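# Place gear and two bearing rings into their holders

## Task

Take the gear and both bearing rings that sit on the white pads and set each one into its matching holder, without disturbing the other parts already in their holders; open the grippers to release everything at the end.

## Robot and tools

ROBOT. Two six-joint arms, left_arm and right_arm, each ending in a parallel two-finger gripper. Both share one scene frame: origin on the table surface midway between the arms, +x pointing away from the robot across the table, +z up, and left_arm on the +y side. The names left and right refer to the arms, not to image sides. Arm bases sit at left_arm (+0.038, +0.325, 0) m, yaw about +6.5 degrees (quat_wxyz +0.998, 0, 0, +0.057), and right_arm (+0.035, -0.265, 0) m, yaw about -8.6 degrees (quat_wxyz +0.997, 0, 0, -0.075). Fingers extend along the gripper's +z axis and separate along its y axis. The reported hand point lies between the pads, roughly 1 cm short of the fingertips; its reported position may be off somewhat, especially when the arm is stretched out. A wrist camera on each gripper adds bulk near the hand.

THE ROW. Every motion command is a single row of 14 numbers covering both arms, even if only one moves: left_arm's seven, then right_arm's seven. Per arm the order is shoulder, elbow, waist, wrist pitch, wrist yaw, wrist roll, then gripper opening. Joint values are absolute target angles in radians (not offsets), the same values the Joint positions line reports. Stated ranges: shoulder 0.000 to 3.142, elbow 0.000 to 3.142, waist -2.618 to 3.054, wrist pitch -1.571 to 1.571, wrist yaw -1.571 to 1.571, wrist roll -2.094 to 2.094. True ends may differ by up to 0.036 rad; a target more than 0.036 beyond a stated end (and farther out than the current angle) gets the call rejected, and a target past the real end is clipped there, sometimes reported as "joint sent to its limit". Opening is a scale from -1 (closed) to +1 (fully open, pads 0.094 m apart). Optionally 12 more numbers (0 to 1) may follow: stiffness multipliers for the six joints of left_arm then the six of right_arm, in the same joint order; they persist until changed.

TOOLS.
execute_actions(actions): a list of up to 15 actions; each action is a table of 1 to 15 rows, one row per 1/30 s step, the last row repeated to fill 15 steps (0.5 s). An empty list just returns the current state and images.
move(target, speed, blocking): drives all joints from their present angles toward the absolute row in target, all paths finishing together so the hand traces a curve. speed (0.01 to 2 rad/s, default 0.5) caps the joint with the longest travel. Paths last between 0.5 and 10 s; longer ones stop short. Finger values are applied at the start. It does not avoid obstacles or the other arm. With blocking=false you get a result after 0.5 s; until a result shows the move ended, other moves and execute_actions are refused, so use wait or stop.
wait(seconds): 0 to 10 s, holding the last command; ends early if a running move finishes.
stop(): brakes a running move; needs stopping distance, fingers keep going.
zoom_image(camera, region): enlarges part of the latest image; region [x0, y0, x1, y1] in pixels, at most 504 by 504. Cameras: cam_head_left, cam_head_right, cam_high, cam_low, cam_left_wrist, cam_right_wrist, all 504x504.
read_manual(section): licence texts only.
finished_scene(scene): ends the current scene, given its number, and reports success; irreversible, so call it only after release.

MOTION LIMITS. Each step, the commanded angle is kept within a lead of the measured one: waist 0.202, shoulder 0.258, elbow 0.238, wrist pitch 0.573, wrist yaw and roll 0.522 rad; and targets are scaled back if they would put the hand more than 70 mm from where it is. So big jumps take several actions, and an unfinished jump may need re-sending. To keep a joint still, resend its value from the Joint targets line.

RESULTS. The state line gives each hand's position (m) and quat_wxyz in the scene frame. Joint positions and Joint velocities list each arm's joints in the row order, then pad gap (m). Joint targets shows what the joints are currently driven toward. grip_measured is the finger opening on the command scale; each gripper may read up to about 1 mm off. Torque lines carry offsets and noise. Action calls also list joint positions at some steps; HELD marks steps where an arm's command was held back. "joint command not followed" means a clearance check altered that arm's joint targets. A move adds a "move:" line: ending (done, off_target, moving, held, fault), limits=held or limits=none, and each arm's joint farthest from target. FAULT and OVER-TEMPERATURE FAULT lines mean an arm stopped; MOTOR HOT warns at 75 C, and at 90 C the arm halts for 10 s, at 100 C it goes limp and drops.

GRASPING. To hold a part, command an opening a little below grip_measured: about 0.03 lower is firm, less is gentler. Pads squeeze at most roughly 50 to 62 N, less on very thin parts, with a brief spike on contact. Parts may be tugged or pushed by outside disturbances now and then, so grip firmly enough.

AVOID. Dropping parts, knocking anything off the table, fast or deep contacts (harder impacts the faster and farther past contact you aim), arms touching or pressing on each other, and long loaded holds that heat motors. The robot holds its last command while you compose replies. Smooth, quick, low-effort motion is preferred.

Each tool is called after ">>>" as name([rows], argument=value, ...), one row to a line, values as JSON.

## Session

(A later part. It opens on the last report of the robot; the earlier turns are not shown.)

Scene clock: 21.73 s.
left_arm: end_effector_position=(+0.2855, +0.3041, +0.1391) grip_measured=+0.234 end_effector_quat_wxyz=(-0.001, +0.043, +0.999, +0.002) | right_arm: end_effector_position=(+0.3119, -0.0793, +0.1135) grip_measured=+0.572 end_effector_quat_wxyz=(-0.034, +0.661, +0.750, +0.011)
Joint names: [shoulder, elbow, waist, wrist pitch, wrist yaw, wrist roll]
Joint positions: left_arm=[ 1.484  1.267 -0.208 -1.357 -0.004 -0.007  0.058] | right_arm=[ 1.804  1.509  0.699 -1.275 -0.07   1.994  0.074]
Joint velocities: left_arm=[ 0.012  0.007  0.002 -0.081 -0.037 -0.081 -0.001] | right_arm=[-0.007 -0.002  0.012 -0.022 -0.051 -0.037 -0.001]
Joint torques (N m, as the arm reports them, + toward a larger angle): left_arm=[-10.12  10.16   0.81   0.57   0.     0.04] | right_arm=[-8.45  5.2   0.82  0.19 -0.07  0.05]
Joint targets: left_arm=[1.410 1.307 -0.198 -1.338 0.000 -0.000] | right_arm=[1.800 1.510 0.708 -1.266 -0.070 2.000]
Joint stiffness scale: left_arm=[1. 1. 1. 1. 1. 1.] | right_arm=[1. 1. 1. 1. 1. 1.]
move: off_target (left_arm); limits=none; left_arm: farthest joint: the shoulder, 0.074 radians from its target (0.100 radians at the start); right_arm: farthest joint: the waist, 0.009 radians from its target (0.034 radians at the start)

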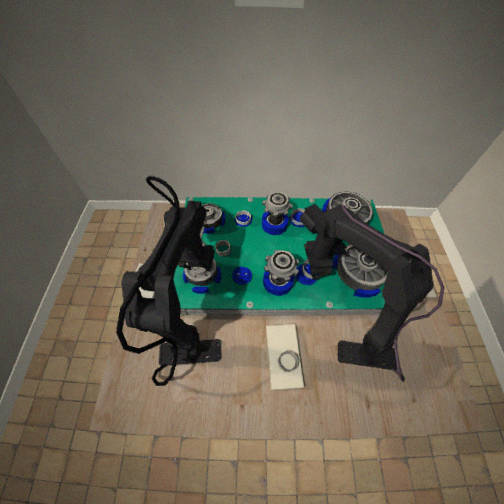

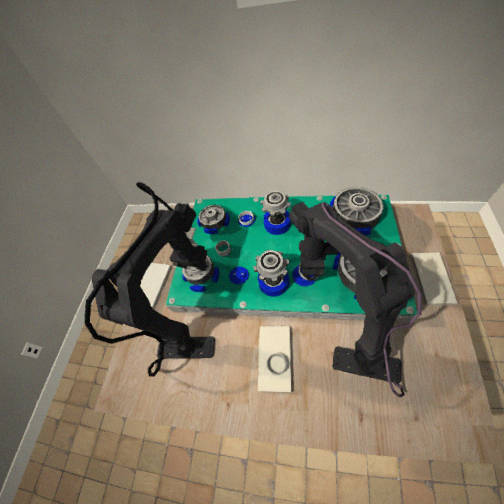

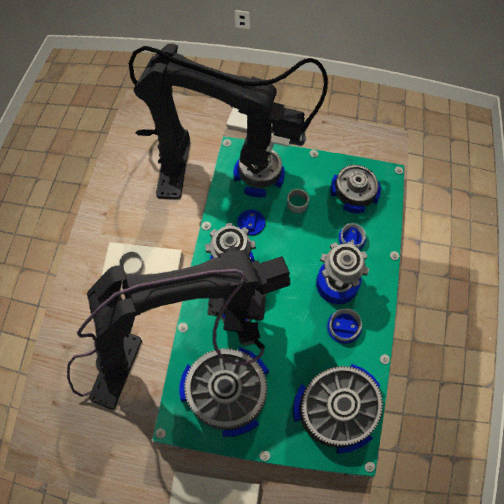

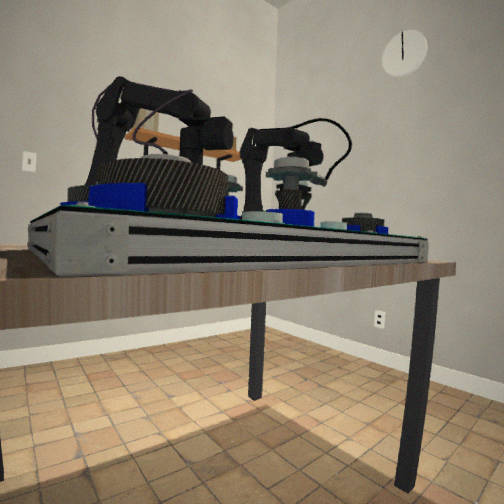

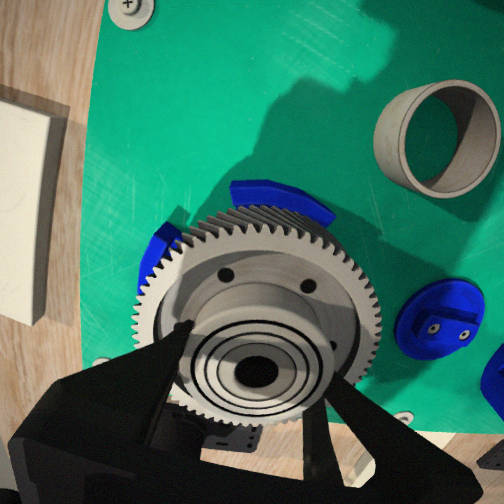

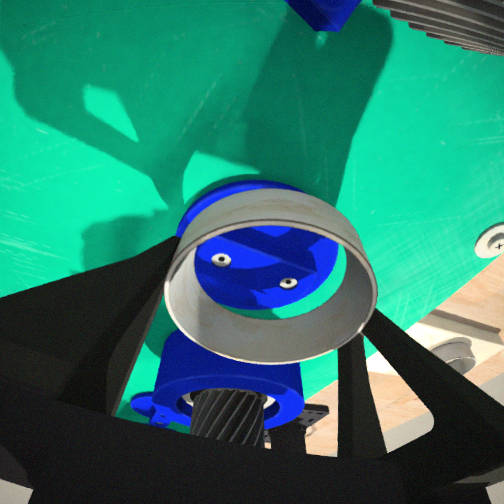

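>>> move(target=[1.395,1.282,-0.198,-1.325,0,0,0.15, 1.842,1.568,0.765,-1.252,-0.07,2.0,0.5], speed=0.12)

Scene clock: 25.67 s.
left_arm: end_effector_position=(+0.2823, +0.3052, +0.1365) grip_measured=+0.234 end_effector_quat_wxyz=(+0.000, +0.042, +0.999, +0.003) | right_arm: end_effector_position=(+0.3092, -0.0575, +0.1081) grip_measured=+0.572 end_effector_quat_wxyz=(-0.033, +0.639, +0.769, +0.012)
Joint names: [shoulder, elbow, waist, wrist pitch, wrist yaw, wrist roll]
Joint positions: left_arm=[ 1.468  1.243 -0.206 -1.345 -0.006 -0.007  0.058] | right_arm=[ 1.842  1.535  0.757 -1.259 -0.07   1.994  0.074]
Joint velocities: left_arm=[-0.017 -0.007  0.012 -0.022  0.022  0.051  0.001] | right_arm=[-0.002  0.017 -0.017 -0.037 -0.051 -0.007 -0.001]
Joint torques (N m, as the arm reports them, + toward a larger angle): left_arm=[-10.08  10.09   0.6    0.6    0.02   0.04] | right_arm=[-8.51  7.27  0.65  0.18 -0.07  0.05]
Joint targets: left_arm=[1.395 1.282 -0.198 -1.325 0.000 0.000] | right_arm=[1.842 1.568 0.765 -1.252 -0.070 2.000]
Joint stiffness scale: left_arm=[1. 1. 1. 1. 1. 1.] | right_arm=[1. 1. 1. 1. 1. 1.]
move: off_target (left_arm, right_arm); limits=none; left_arm: farthest joint: the shoulder, 0.073 radians from its target (0.089 radians at the start); right_arm: farthest joint: the elbow, 0.033 radians from its target (0.059 radians at the start)

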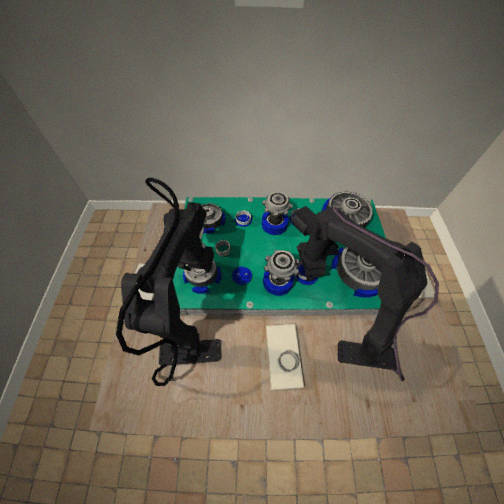

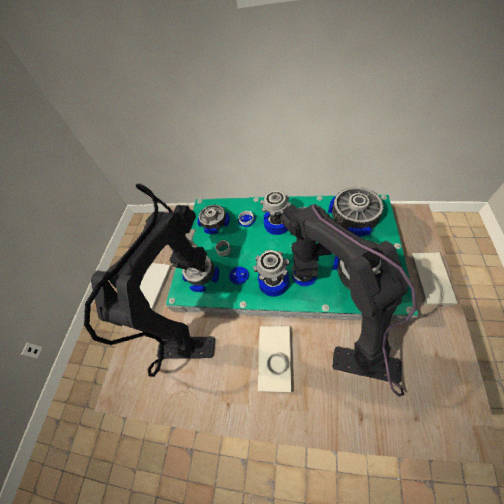

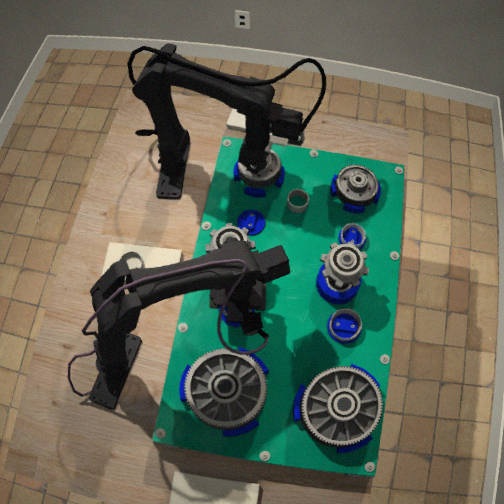

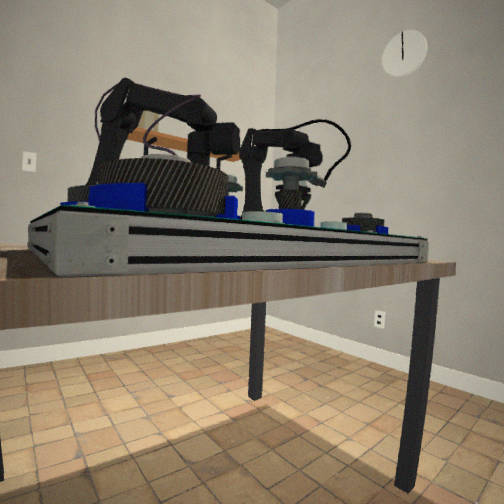

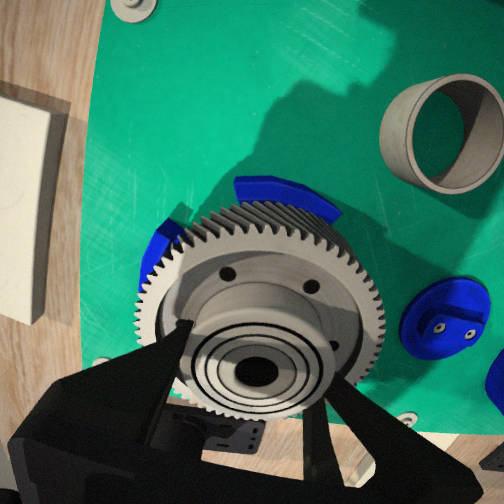

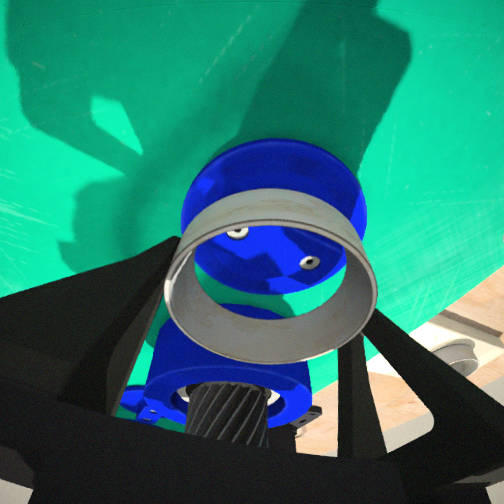

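>>> zoom_image(camera="cam_head_left", region=[160, 235, 250, 305])

>>> zoom_image(camera="cam_high", region=[210, 130, 310, 210])

>>> zoom_image(camera="cam_left_wrist", region=[120, 160, 400, 440])

>>> zoom_image(camera="cam_right_wrist", region=[150, 120, 400, 370])

Region (160, 235, 250, 305) of cam_head_left's 504x504 image, scaled by 5.600, with more detail than that image has.

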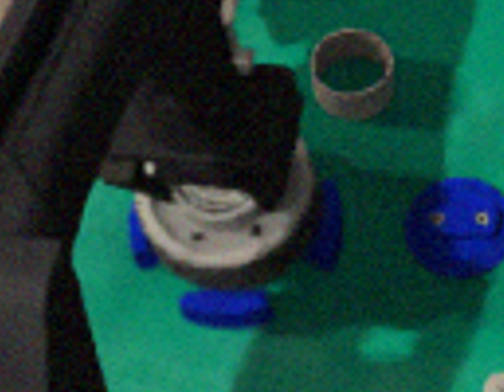

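Region (210, 130, 310, 210) of cam_high's 504x504 image, scaled by 5.040, with more detail than that image has; it fills the top 403 rows of this view, and the rest is white.

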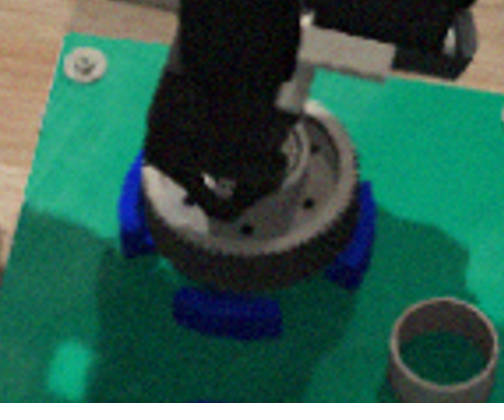

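Region (120, 160, 400, 440) of cam_left_wrist's 504x504 image, scaled by 1.800, with more detail than that image has.

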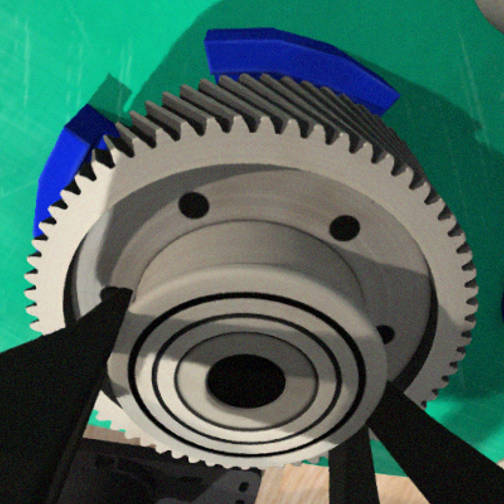

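Region (150, 120, 400, 370) of cam_right_wrist's 504x504 image, scaled by 2.016, with more detail than that image has.

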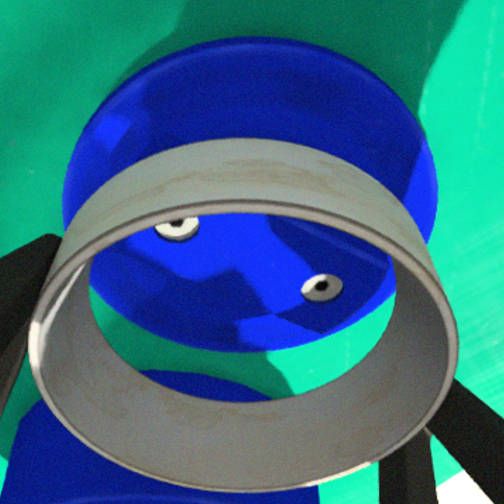

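>>> move(target=[1.395,1.225,-0.198,-1.268,0,0,0.15, 1.852,1.47,0.765,-1.174,-0.07,2.0,0.5], speed=0.08)

Scene clock: 28.57 s.
left_arm: end_effector_position=(+0.2814, +0.3055, +0.1216) grip_measured=+0.235 end_effector_quat_wxyz=(-0.002, +0.042, +0.999, +0.003) | right_arm: end_effector_position=(+0.3115, -0.0568, +0.0976) grip_measured=+0.572 end_effector_quat_wxyz=(-0.030, +0.639, +0.769, +0.017)
Joint names: [shoulder, elbow, waist, wrist pitch, wrist yaw, wrist roll]
Joint positions: left_arm=[ 1.47   1.185 -0.206 -1.29  -0.007 -0.007  0.058] | right_arm=[ 1.842  1.493  0.757 -1.204 -0.066  1.995  0.074]
Joint velocities: left_arm=[-0.002 -0.002  0.007  0.007 -0.022 -0.022  0.   ] | right_arm=[-0.007  0.002  0.002  0.066 -0.037 -0.037  0.   ]
Joint torques (N m, as the arm reports them, + toward a larger angle): left_arm=[-10.22  10.04   0.57   0.61   0.04   0.04] | right_arm=[-7.63  3.54  0.68  0.45 -0.1   0.05]
Joint targets: left_arm=[1.395 1.225 -0.198 -1.268 -0.000 0.000] | right_arm=[1.852 1.470 0.765 -1.174 -0.070 2.000]
Joint stiffness scale: left_arm=[1. 1. 1. 1. 1. 1.] | right_arm=[1. 1. 1. 1. 1. 1.]
move: off_target (left_arm, right_arm); limits=none; left_arm: farthest joint: the shoulder, 0.075 radians from its target (0.073 radians at the start); right_arm: farthest joint: the wrist pitch, 0.030 radians from its target (0.085 radians at the start)

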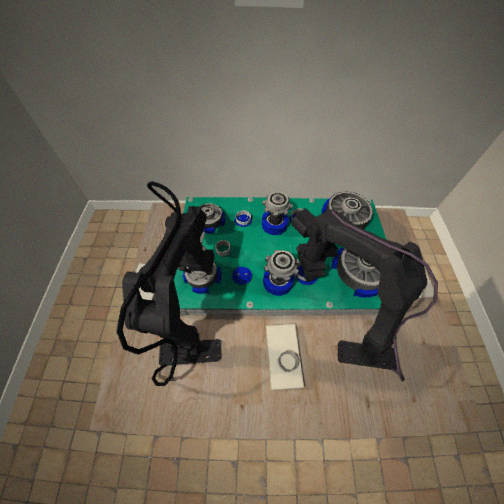

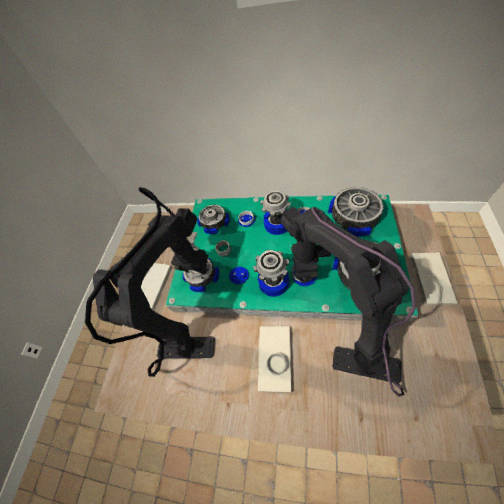

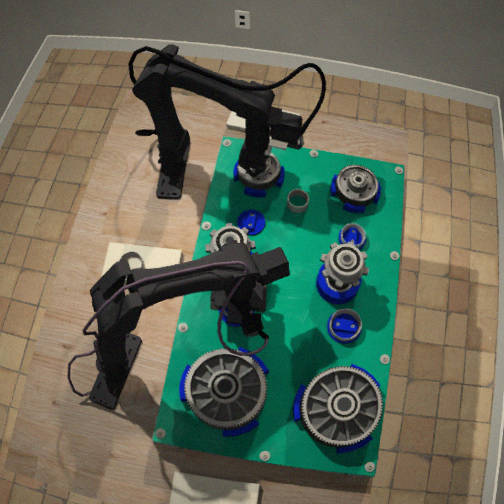

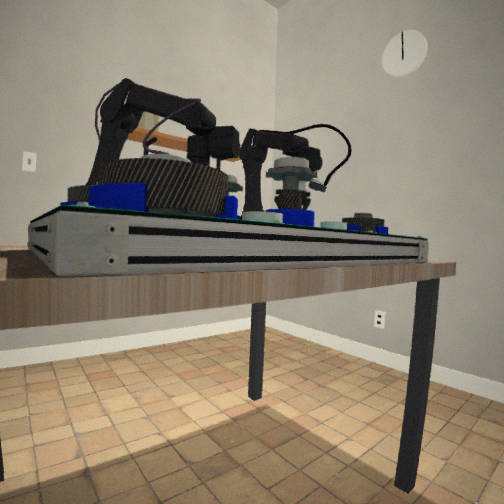

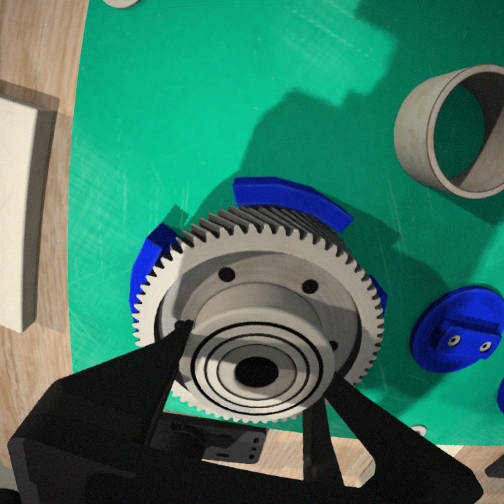

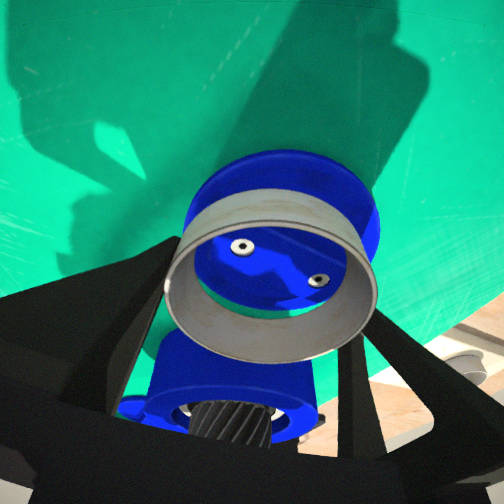

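>>> move(target=[1.395,1.208,-0.198,-1.254,0,0,0.15, 1.83,1.547,0.77,-1.264,-0.07,2.0,0.5], speed=0.1)

Scene clock: 31.00 s.
left_arm: end_effector_position=(+0.2821, +0.3056, +0.1200) grip_measured=+0.233 end_effector_quat_wxyz=(-0.000, +0.043, +0.999, +0.005) | right_arm: end_effector_position=(+0.3075, -0.0586, +0.1027) grip_measured=+0.572 end_effector_quat_wxyz=(-0.032, +0.638, +0.769, +0.008)
Joint names: [shoulder, elbow, waist, wrist pitch, wrist yaw, wrist roll]
Joint positions: left_arm=[ 1.469  1.178 -0.207 -1.28  -0.009 -0.007  0.058] | right_arm=[ 1.842  1.514  0.76  -1.244 -0.065  1.995  0.074]
Joint velocities: left_arm=[-0.007  0.017 -0.012  0.022 -0.007  0.081  0.   ] | right_arm=[ 0.027  0.007 -0.017  0.051 -0.037  0.022 -0.   ]
Joint torques (N m, as the arm reports them, + toward a larger angle): left_arm=[-10.15   9.18   0.69   0.65   0.06   0.04] | right_arm=[-9.57  7.24  0.88 -0.1  -0.11  0.03]
Joint targets: left_arm=[1.395 1.208 -0.198 -1.254 -0.000 -0.000] | right_arm=[1.830 1.547 0.770 -1.264 -0.070 2.000]
Joint stiffness scale: left_arm=[1. 1. 1. 1. 1. 1.] | right_arm=[1. 1. 1. 1. 1. 1.]
move: off_target (left_arm, right_arm); limits=none; left_arm: farthest joint: the shoulder, 0.074 radians from its target (0.075 radians at the start); right_arm: farthest joint: the elbow, 0.033 radians from its target (0.054 radians at the start)

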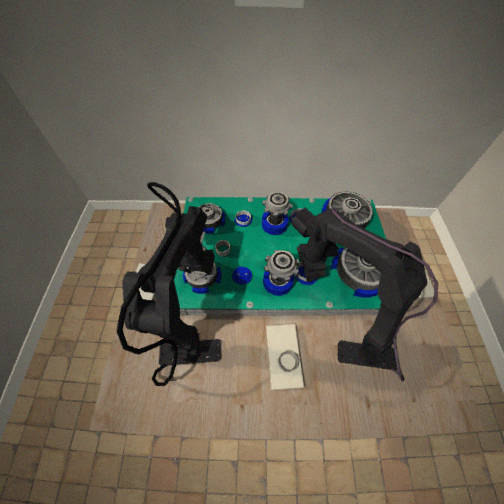

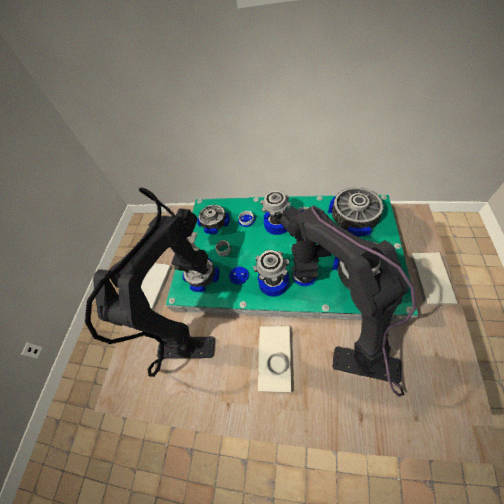

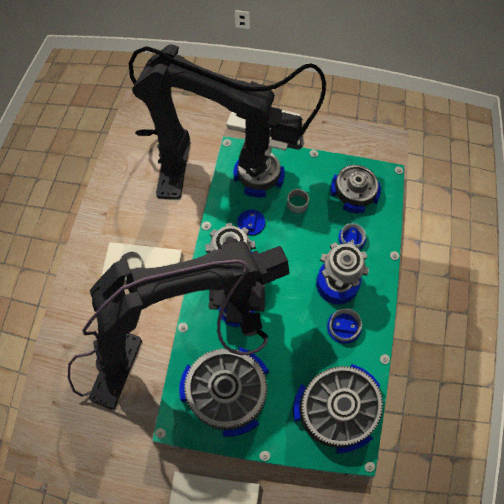

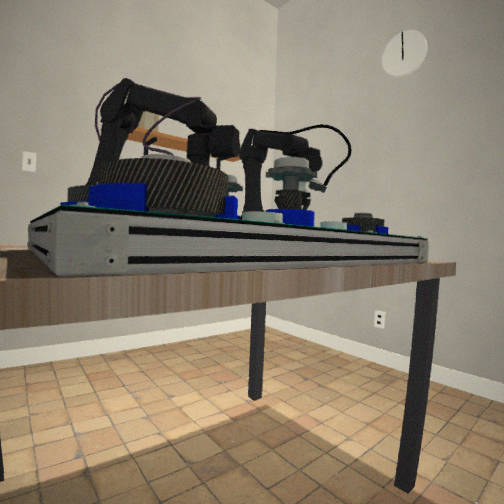

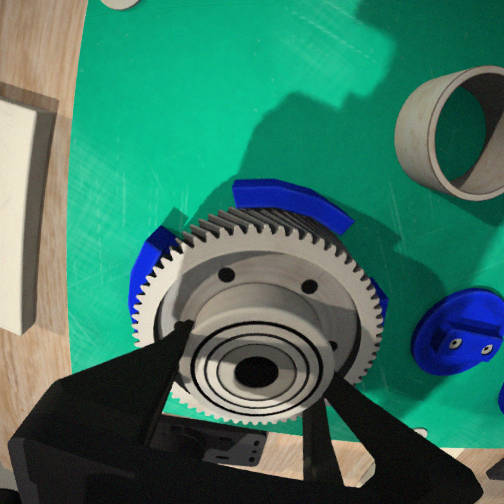

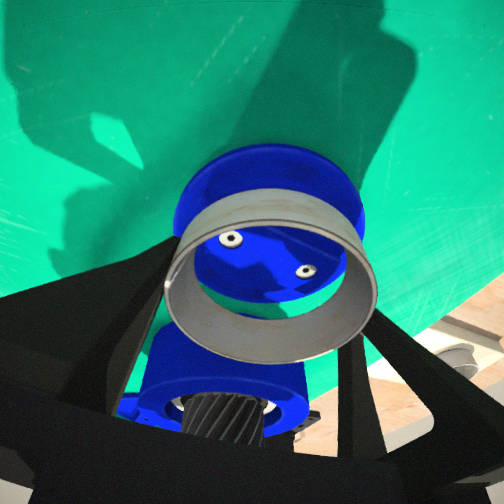

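>>> execute_actions([
  [[1.405,1.205,-0.198,-1.26,0,0,0.15, 1.84,1.53,0.77,-1.255,-0.07,2.0,0.5],[1.415,1.203,-0.198,-1.265,0,0,0.15, 1.845,1.515,0.77,-1.248,-0.07,2.0,0.5],[1.425,1.2,-0.198,-1.268,0,0,0.15, 1.848,1.507,0.77,-1.242,-0.07,2.0,0.5],[1.435,1.198,-0.198,-1.27,0,0,0.15, 1.85,1.503,0.77,-1.238,-0.07,2.0,0.5],[1.445,1.195,-0.198,-1.27,0,0,0.15, 1.85,1.5,0.77,-1.235,-0.07,2.0,0.5],[1.45,1.192,-0.198,-1.27,0,0,0.15, 1.85,1.497,0.77,-1.232,-0.07,2.0,0.5],[1.45,1.19,-0.198,-1.27,0,0,0.15, 1.85,1.494,0.77,-1.229,-0.07,2.0,0.5],[1.45,1.19,-0.198,-1.27,0,0,0.15, 1.85,1.491,0.77,-1.226,-0.07,2.0,0.5],[1.45,1.19,-0.198,-1.27,0,0,0.2, 1.85,1.488,0.77,-1.222,-0.07,2.0,0.5],[1.45,1.19,-0.198,-1.27,0,0,0.25, 1.85,1.485,0.77,-1.218,-0.07,2.0,0.5],[1.45,1.19,-0.198,-1.27,0,0,0.3, 1.85,1.482,0.77,-1.214,-0.07,2.0,0.5],[1.45,1.19,-0.198,-1.27,0,0,0.4, 1.85,1.479,0.77,-1.21,-0.07,2.0,0.5],[1.45,1.19,-0.198,-1.27,0,0,0.5, 1.85,1.476,0.77,-1.206,-0.07,2.0,0.5],[1.45,1.19,-0.198,-1.27,0,0,0.6, 1.85,1.473,0.77,-1.202,-0.07,2.0,0.5],[1.45,1.19,-0.198,-1.27,0,0,0.6, 1.85,1.47,0.77,-1.198,-0.07,2.0,0.5]],
  [[1.45,1.19,-0.198,-1.27,0,0,0.6, 1.85,1.47,0.77,-1.198,-0.07,2.0,0.5]],
])

Scene clock: 33.00 s.
left_arm: end_effector_position=(+0.2819, +0.3051, +0.1196) grip_measured=+0.599 end_effector_quat_wxyz=(+0.001, +0.043, +0.999, +0.003) | right_arm: end_effector_position=(+0.3104, -0.0579, +0.0974) grip_measured=+0.572 end_effector_quat_wxyz=(-0.027, +0.638, +0.769, +0.013)
Joint names: [shoulder, elbow, waist, wrist pitch, wrist yaw, wrist roll]
Joint positions: left_arm=[ 1.467  1.175 -0.207 -1.277 -0.006 -0.007  0.075] | right_arm=[ 1.842  1.493  0.76  -1.21  -0.059  1.995  0.074]
Joint velocities: left_arm=[ 0.007 -0.012  0.002 -0.007 -0.022 -0.007  0.001] | right_arm=[-0.012 -0.012  0.002 -0.037 -0.007  0.037 -0.001]
Joint torques (N m, as the arm reports them, + toward a larger angle): left_arm=[-5.79  7.87  0.74  0.45  0.03  0.05] | right_arm=[-7.8   3.56  0.8   0.24 -0.16  0.03]
Joint targets: left_arm=[1.450 1.190 -0.198 -1.270 0.000 0.000] | right_arm=[1.850 1.470 0.770 -1.198 -0.070 2.000]
Joint stiffness scale: left_arm=[1. 1. 1. 1. 1. 1.] | right_arm=[1. 1. 1. 1. 1. 1.]
Step readings (joint positions; steps 1 to 15: 1st action; 16 to 30: 2nd action):
0: left_arm=[1.469 1.178 -0.207 -1.280 -0.009 -0.007] | right_arm=[1.842 1.514 0.760 -1.244 -0.065 1.995]
1: left_arm=[1.469 1.177 -0.207 -1.280 -0.009 -0.007] | right_arm=[1.842 1.514 0.760 -1.244 -0.065 1.995]
2: left_arm=[1.469 1.176 -0.207 -1.279 -0.009 -0.007] | right_arm=[1.842 1.514 0.760 -1.244 -0.065 1.995]
4: left_arm=[1.469 1.175 -0.207 -1.279 -0.011 -0.007] | right_arm=[1.842 1.514 0.760 -1.244 -0.065 1.995]
8: left_arm=[1.469 1.175 -0.207 -1.279 -0.011 -0.007] | right_arm=[1.842 1.505 0.760 -1.239 -0.065 1.995]
15: left_arm=[1.467 1.175 -0.207 -1.277 -0.008 -0.007] | right_arm=[1.842 1.497 0.760 -1.216 -0.061 1.995]
16: left_arm=[1.467 1.175 -0.207 -1.277 -0.007 -0.007] | right_arm=[1.842 1.493 0.760 -1.210 -0.060 1.995]
17: left_arm=[1.467 1.175 -0.207 -1.277 -0.007 -0.007] | right_arm=[1.842 1.493 0.760 -1.210 -0.059 1.995]
19: left_arm=[1.467 1.175 -0.207 -1.277 -0.007 -0.007] | right_arm=[1.842 1.493 0.760 -1.210 -0.059 1.995]
23: left_arm=[1.467 1.175 -0.207 -1.277 -0.006 -0.007] | right_arm=[1.842 1.493 0.760 -1.210 -0.059 1.995]
30: Joint positions above

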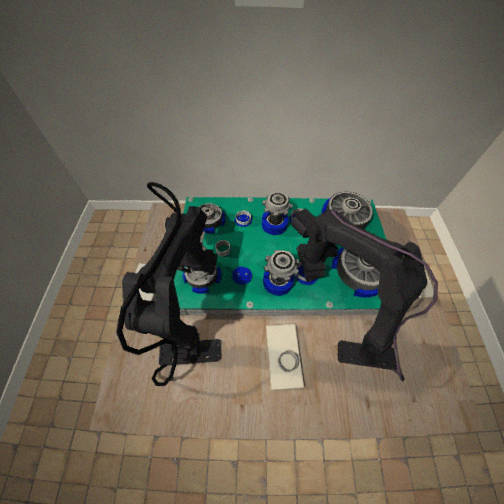

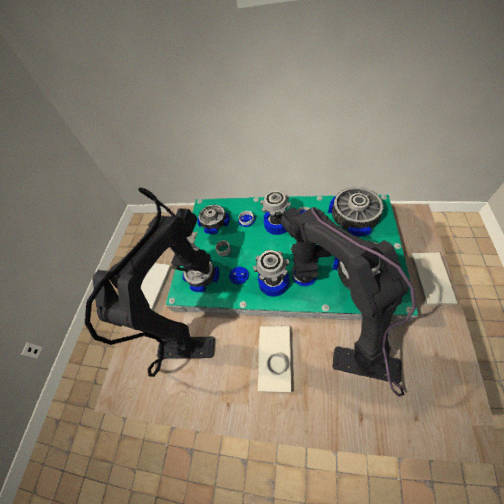

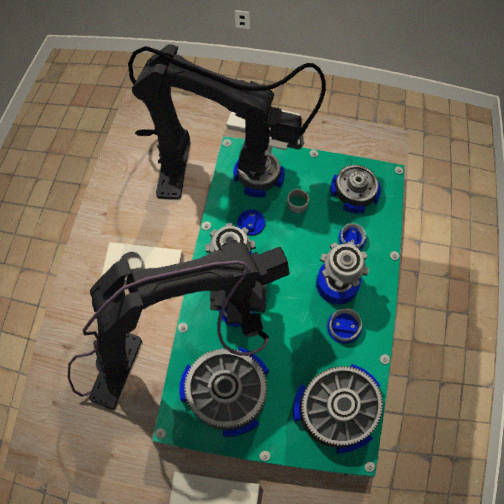

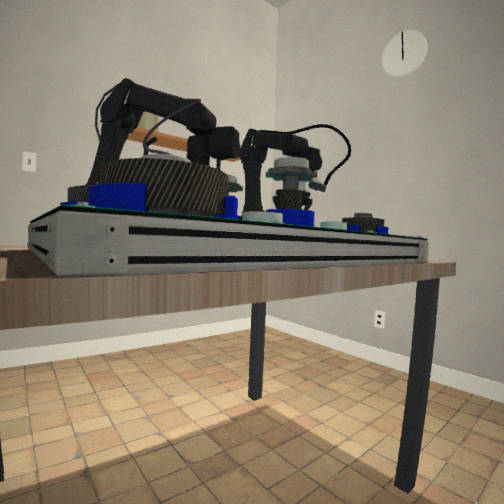

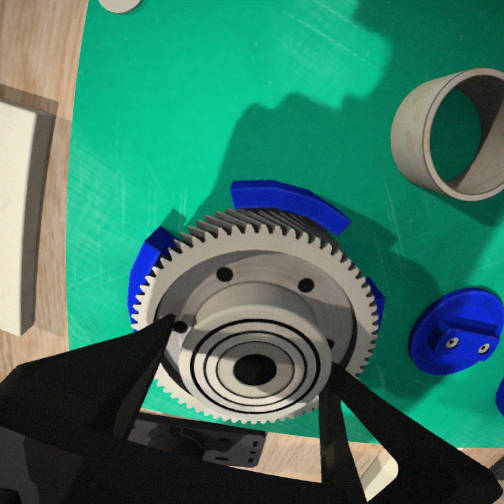

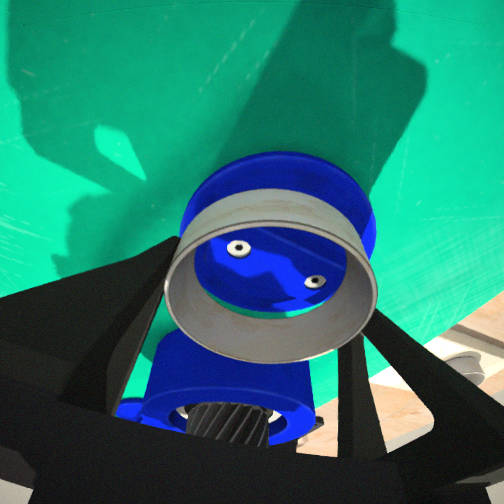

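>>> zoom_image(camera="cam_right_wrist", region=[160, 140, 390, 370])

>>> zoom_image(camera="cam_head_left", region=[260, 230, 350, 300])

Region (160, 140, 390, 370) of cam_right_wrist's 504x504 image, scaled by 2.191, with more detail than that image has.

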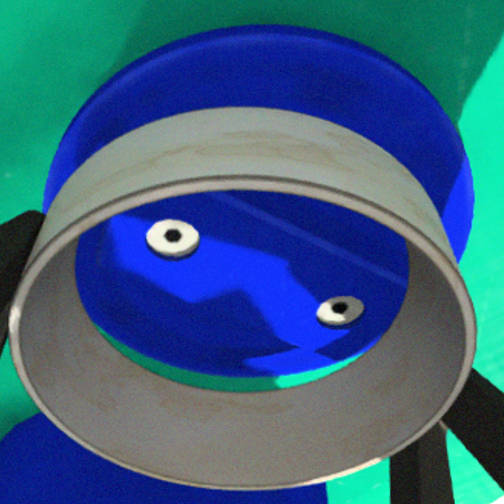

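Region (260, 230, 350, 300) of cam_head_left's 504x504 image, scaled by 5.600, with more detail than that image has.

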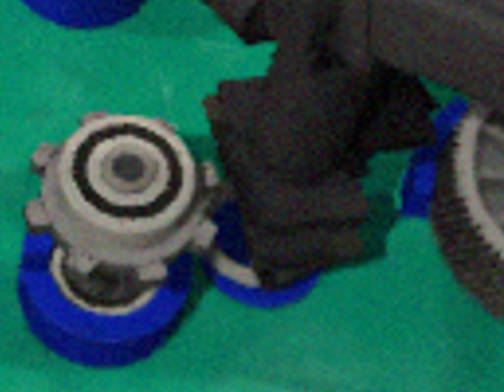

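>>> move(target=[1.483,1.442,-0.205,-1.512,0,0,0.6, 1.83,1.551,0.746,-1.272,-0.07,2.0,0.5], speed=0.35)

>>> zoom_image(camera="cam_right_wrist", region=[160, 140, 390, 370])

Scene clock: 36.63 s.
left_arm: end_effector_position=(+0.2822, +0.3051, +0.1768) grip_measured=+0.599 end_effector_quat_wxyz=(+0.004, +0.043, +0.999, +0.003) | right_arm: end_effector_position=(+0.3074, -0.0599, +0.1037) grip_measured=+0.572 end_effector_quat_wxyz=(-0.031, +0.639, +0.768, +0.006)
Joint names: [shoulder, elbow, waist, wrist pitch, wrist yaw, wrist roll]
Joint positions: left_arm=[ 1.476  1.41  -0.207 -1.498 -0.006 -0.007  0.075] | right_arm=[ 1.842  1.518  0.758 -1.252 -0.064  1.995  0.074]
Joint velocities: left_arm=[-0.002  0.007  0.007 -0.022  0.022 -0.095  0.001] | right_arm=[-0.002  0.017 -0.012  0.007 -0.007 -0.022  0.   ]
Joint torques (N m, as the arm reports them, + toward a larger angle): left_arm=[-4.06  9.32  0.2   0.19  0.04  0.04] | right_arm=[-9.45  7.23 -1.01 -0.1  -0.13  0.03]
Joint targets: left_arm=[1.483 1.442 -0.205 -1.512 -0.000 -0.000] | right_arm=[1.830 1.551 0.746 -1.272 -0.070 2.000]
Joint stiffness scale: left_arm=[1. 1. 1. 1. 1. 1.] | right_arm=[1. 1. 1. 1. 1. 1.]
move: off_target (left_arm, right_arm); limits=none; left_arm: farthest joint: the elbow, 0.032 radians from its target (0.267 radians at the start); right_arm: farthest joint: the elbow, 0.033 radians from its target (0.058 radians at the start)

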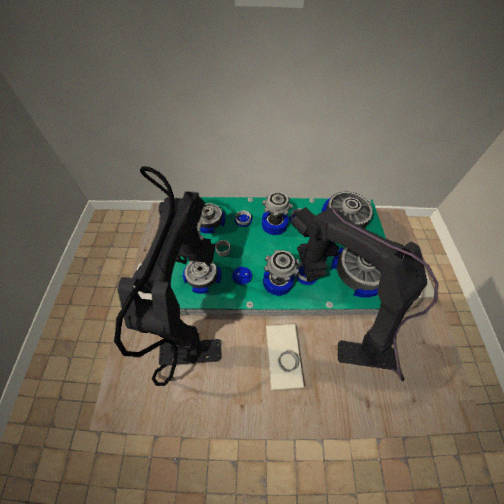

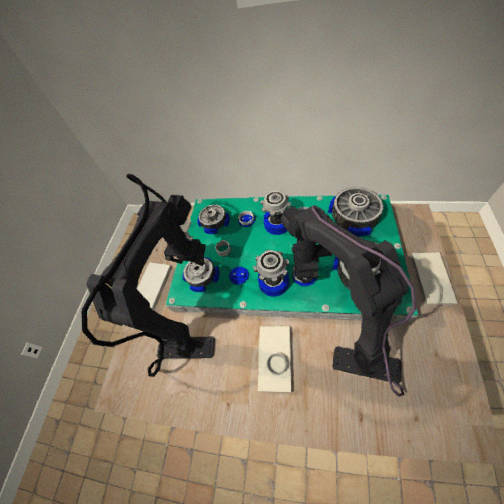

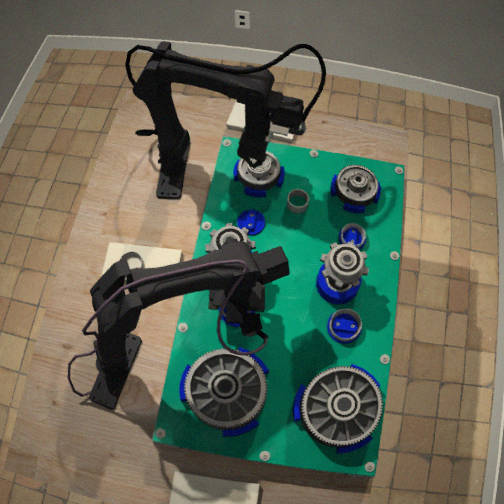

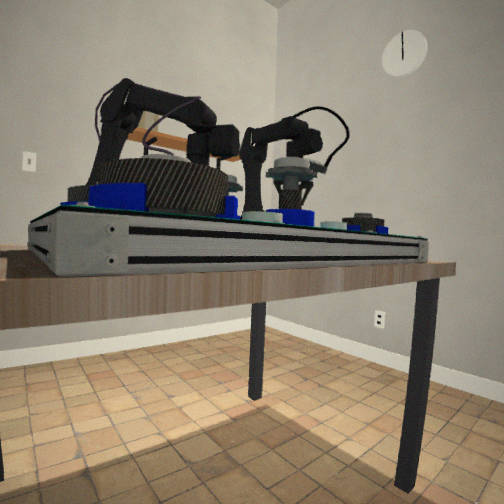

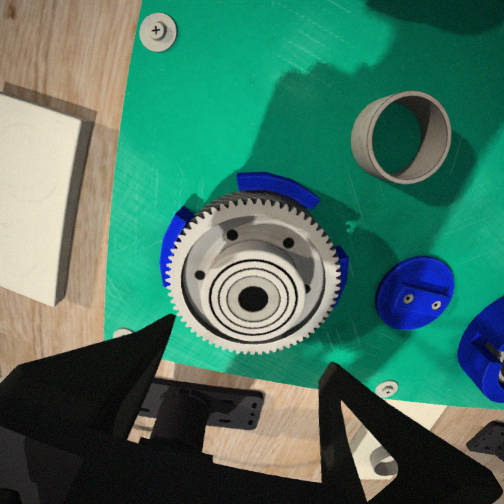

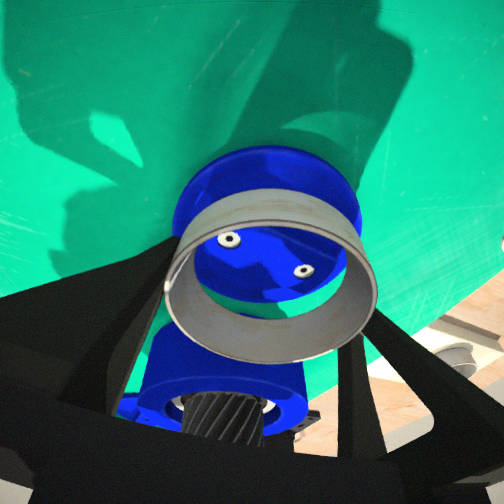

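Region (160, 140, 390, 370) of cam_right_wrist's 504x504 image, scaled by 2.191, with more detail than that image has.

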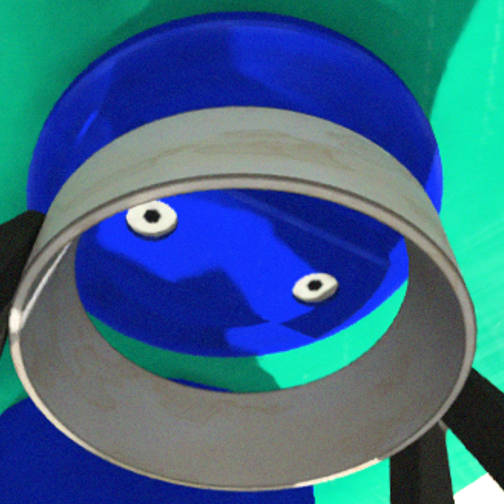

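>>> zoom_image(camera="cam_high", region=[180, 230, 320, 380])

>>> zoom_image(camera="cam_low", region=[90, 90, 250, 210])

>>> zoom_image(camera="cam_head_right", region=[250, 210, 370, 300])

Region (180, 230, 320, 380) of cam_high's 504x504 image, scaled by 3.360, with more detail than that image has; it fills the left 470 columns of this view, and the rest is white.

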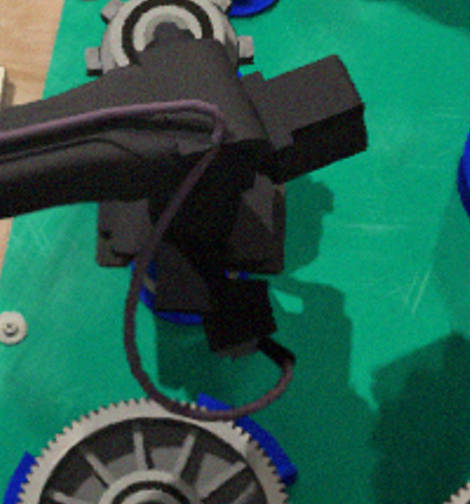

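Region (90, 90, 250, 210) of cam_low's 504x504 image, scaled by 3.150, with more detail than that image has; it fills the top 378 rows of this view, and the rest is white.

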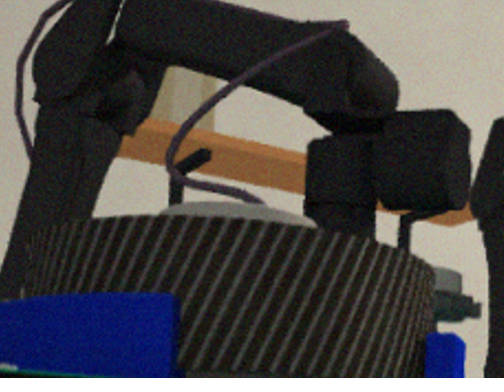

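Region (250, 210, 370, 300) of cam_head_right's 504x504 image, scaled by 4.200, with more detail than that image has; it fills the top 378 rows of this view, and the rest is white.

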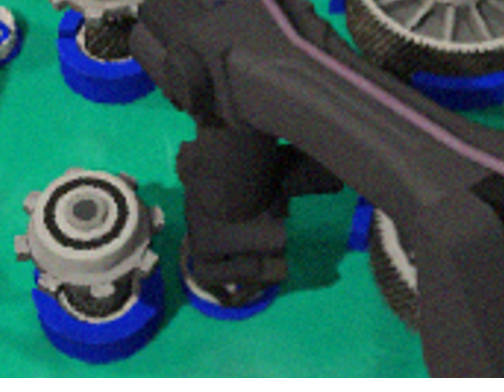

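>>> execute_actions([
  [[1.483,1.442,-0.22,-1.512,0,0,0.6, 1.84,1.551,0.742,-1.25,-0.07,2.0,0.5],[1.48,1.44,-0.24,-1.512,0,0,0.6, 1.845,1.551,0.741,-1.24,-0.07,2.0,0.5],[1.478,1.44,-0.26,-1.512,0,0,0.6, 1.845,1.551,0.74,-1.235,-0.07,2.0,0.5],[1.475,1.44,-0.28,-1.512,0,0,0.6, 1.845,1.551,0.74,-1.235,-0.07,2.0,0.5],[1.47,1.44,-0.3,-1.512,0,0,0.6, 1.845,1.551,0.74,-1.235,-0.07,2.0,0.5]],
])

Scene clock: 40.23 s.
left_arm: end_effector_position=(+0.2791, +0.2824, +0.1768) grip_measured=+0.599 end_effector_quat_wxyz=(+0.003, +0.087, +0.996, +0.000) | right_arm: end_effector_position=(+0.3110, -0.0611, +0.1037) grip_measured=+0.572 end_effector_quat_wxyz=(-0.031, +0.643, +0.765, +0.010)
Joint names: [shoulder, elbow, waist, wrist pitch, wrist yaw, wrist roll]
Joint positions: left_arm=[ 1.476  1.41  -0.297 -1.498 -0.001 -0.007  0.075] | right_arm=[ 1.842  1.518  0.748 -1.243 -0.065  1.995  0.074]
Joint velocities: left_arm=[ 0.007 -0.012  0.007  0.022  0.022 -0.007  0.   ] | right_arm=[ 0.017  0.017 -0.007 -0.007 -0.037  0.007 -0.   ]
Joint torques (N m, as the arm reports them, + toward a larger angle): left_arm=[-4.96  9.1  -0.33  0.2  -0.02  0.03] | right_arm=[-8.25  7.26 -0.65  0.21 -0.1   0.04]
Joint targets: left_arm=[1.470 1.440 -0.300 -1.512 -0.000 0.000] | right_arm=[1.845 1.551 0.740 -1.235 -0.070 2.000]
Joint stiffness scale: left_arm=[1. 1. 1. 1. 1. 1.] | right_arm=[1. 1. 1. 1. 1. 1.]
Step readings (joint positions):
0: left_arm=[1.476 1.410 -0.207 -1.498 -0.006 -0.007] | right_arm=[1.842 1.518 0.758 -1.252 -0.064 1.995]
1: left_arm=[1.476 1.410 -0.207 -1.498 -0.006 -0.007] | right_arm=[1.842 1.518 0.758 -1.252 -0.064 1.995]
2: left_arm=[1.476 1.410 -0.210 -1.498 -0.007 -0.007] | right_arm=[1.842 1.518 0.756 -1.252 -0.064 1.995]
4: left_arm=[1.476 1.410 -0.233 -1.498 -0.007 -0.007] | right_arm=[1.842 1.518 0.753 -1.249 -0.065 1.995]
8: left_arm=[1.476 1.410 -0.293 -1.498 -0.002 -0.007] | right_arm=[1.842 1.518 0.748 -1.245 -0.065 1.995]
15: Joint positions above

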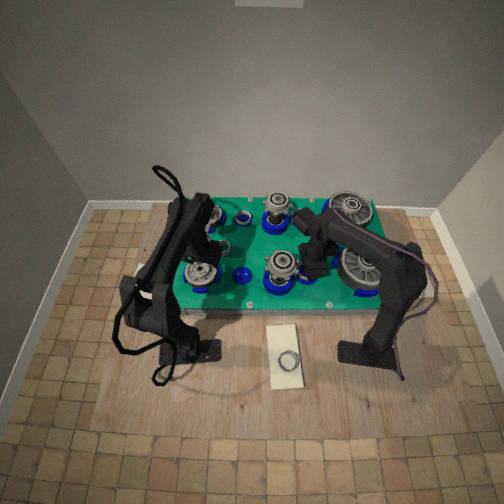

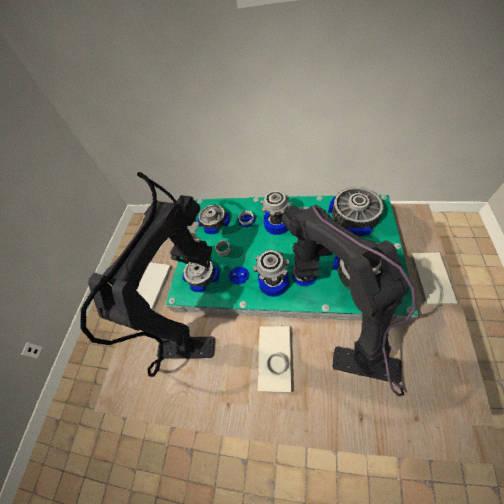

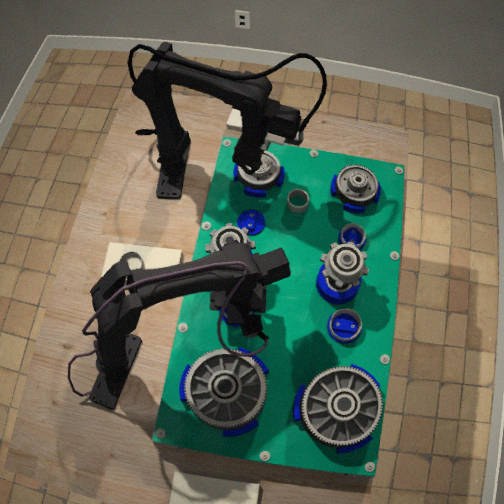

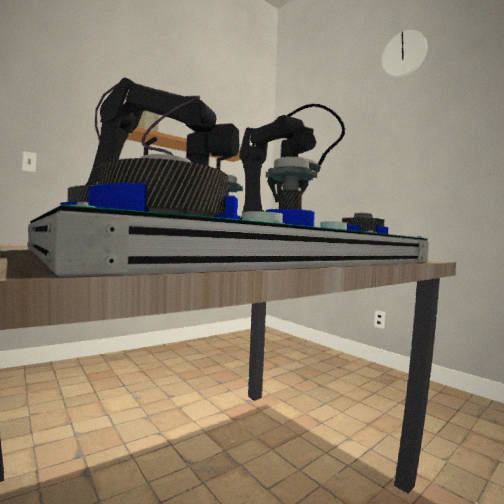

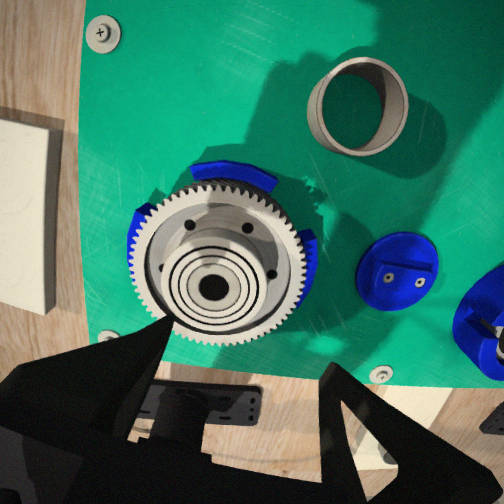

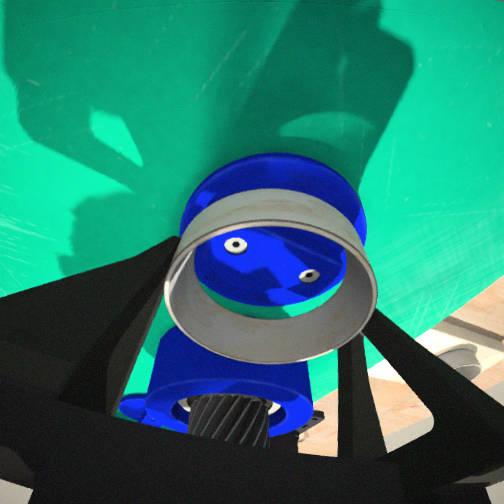

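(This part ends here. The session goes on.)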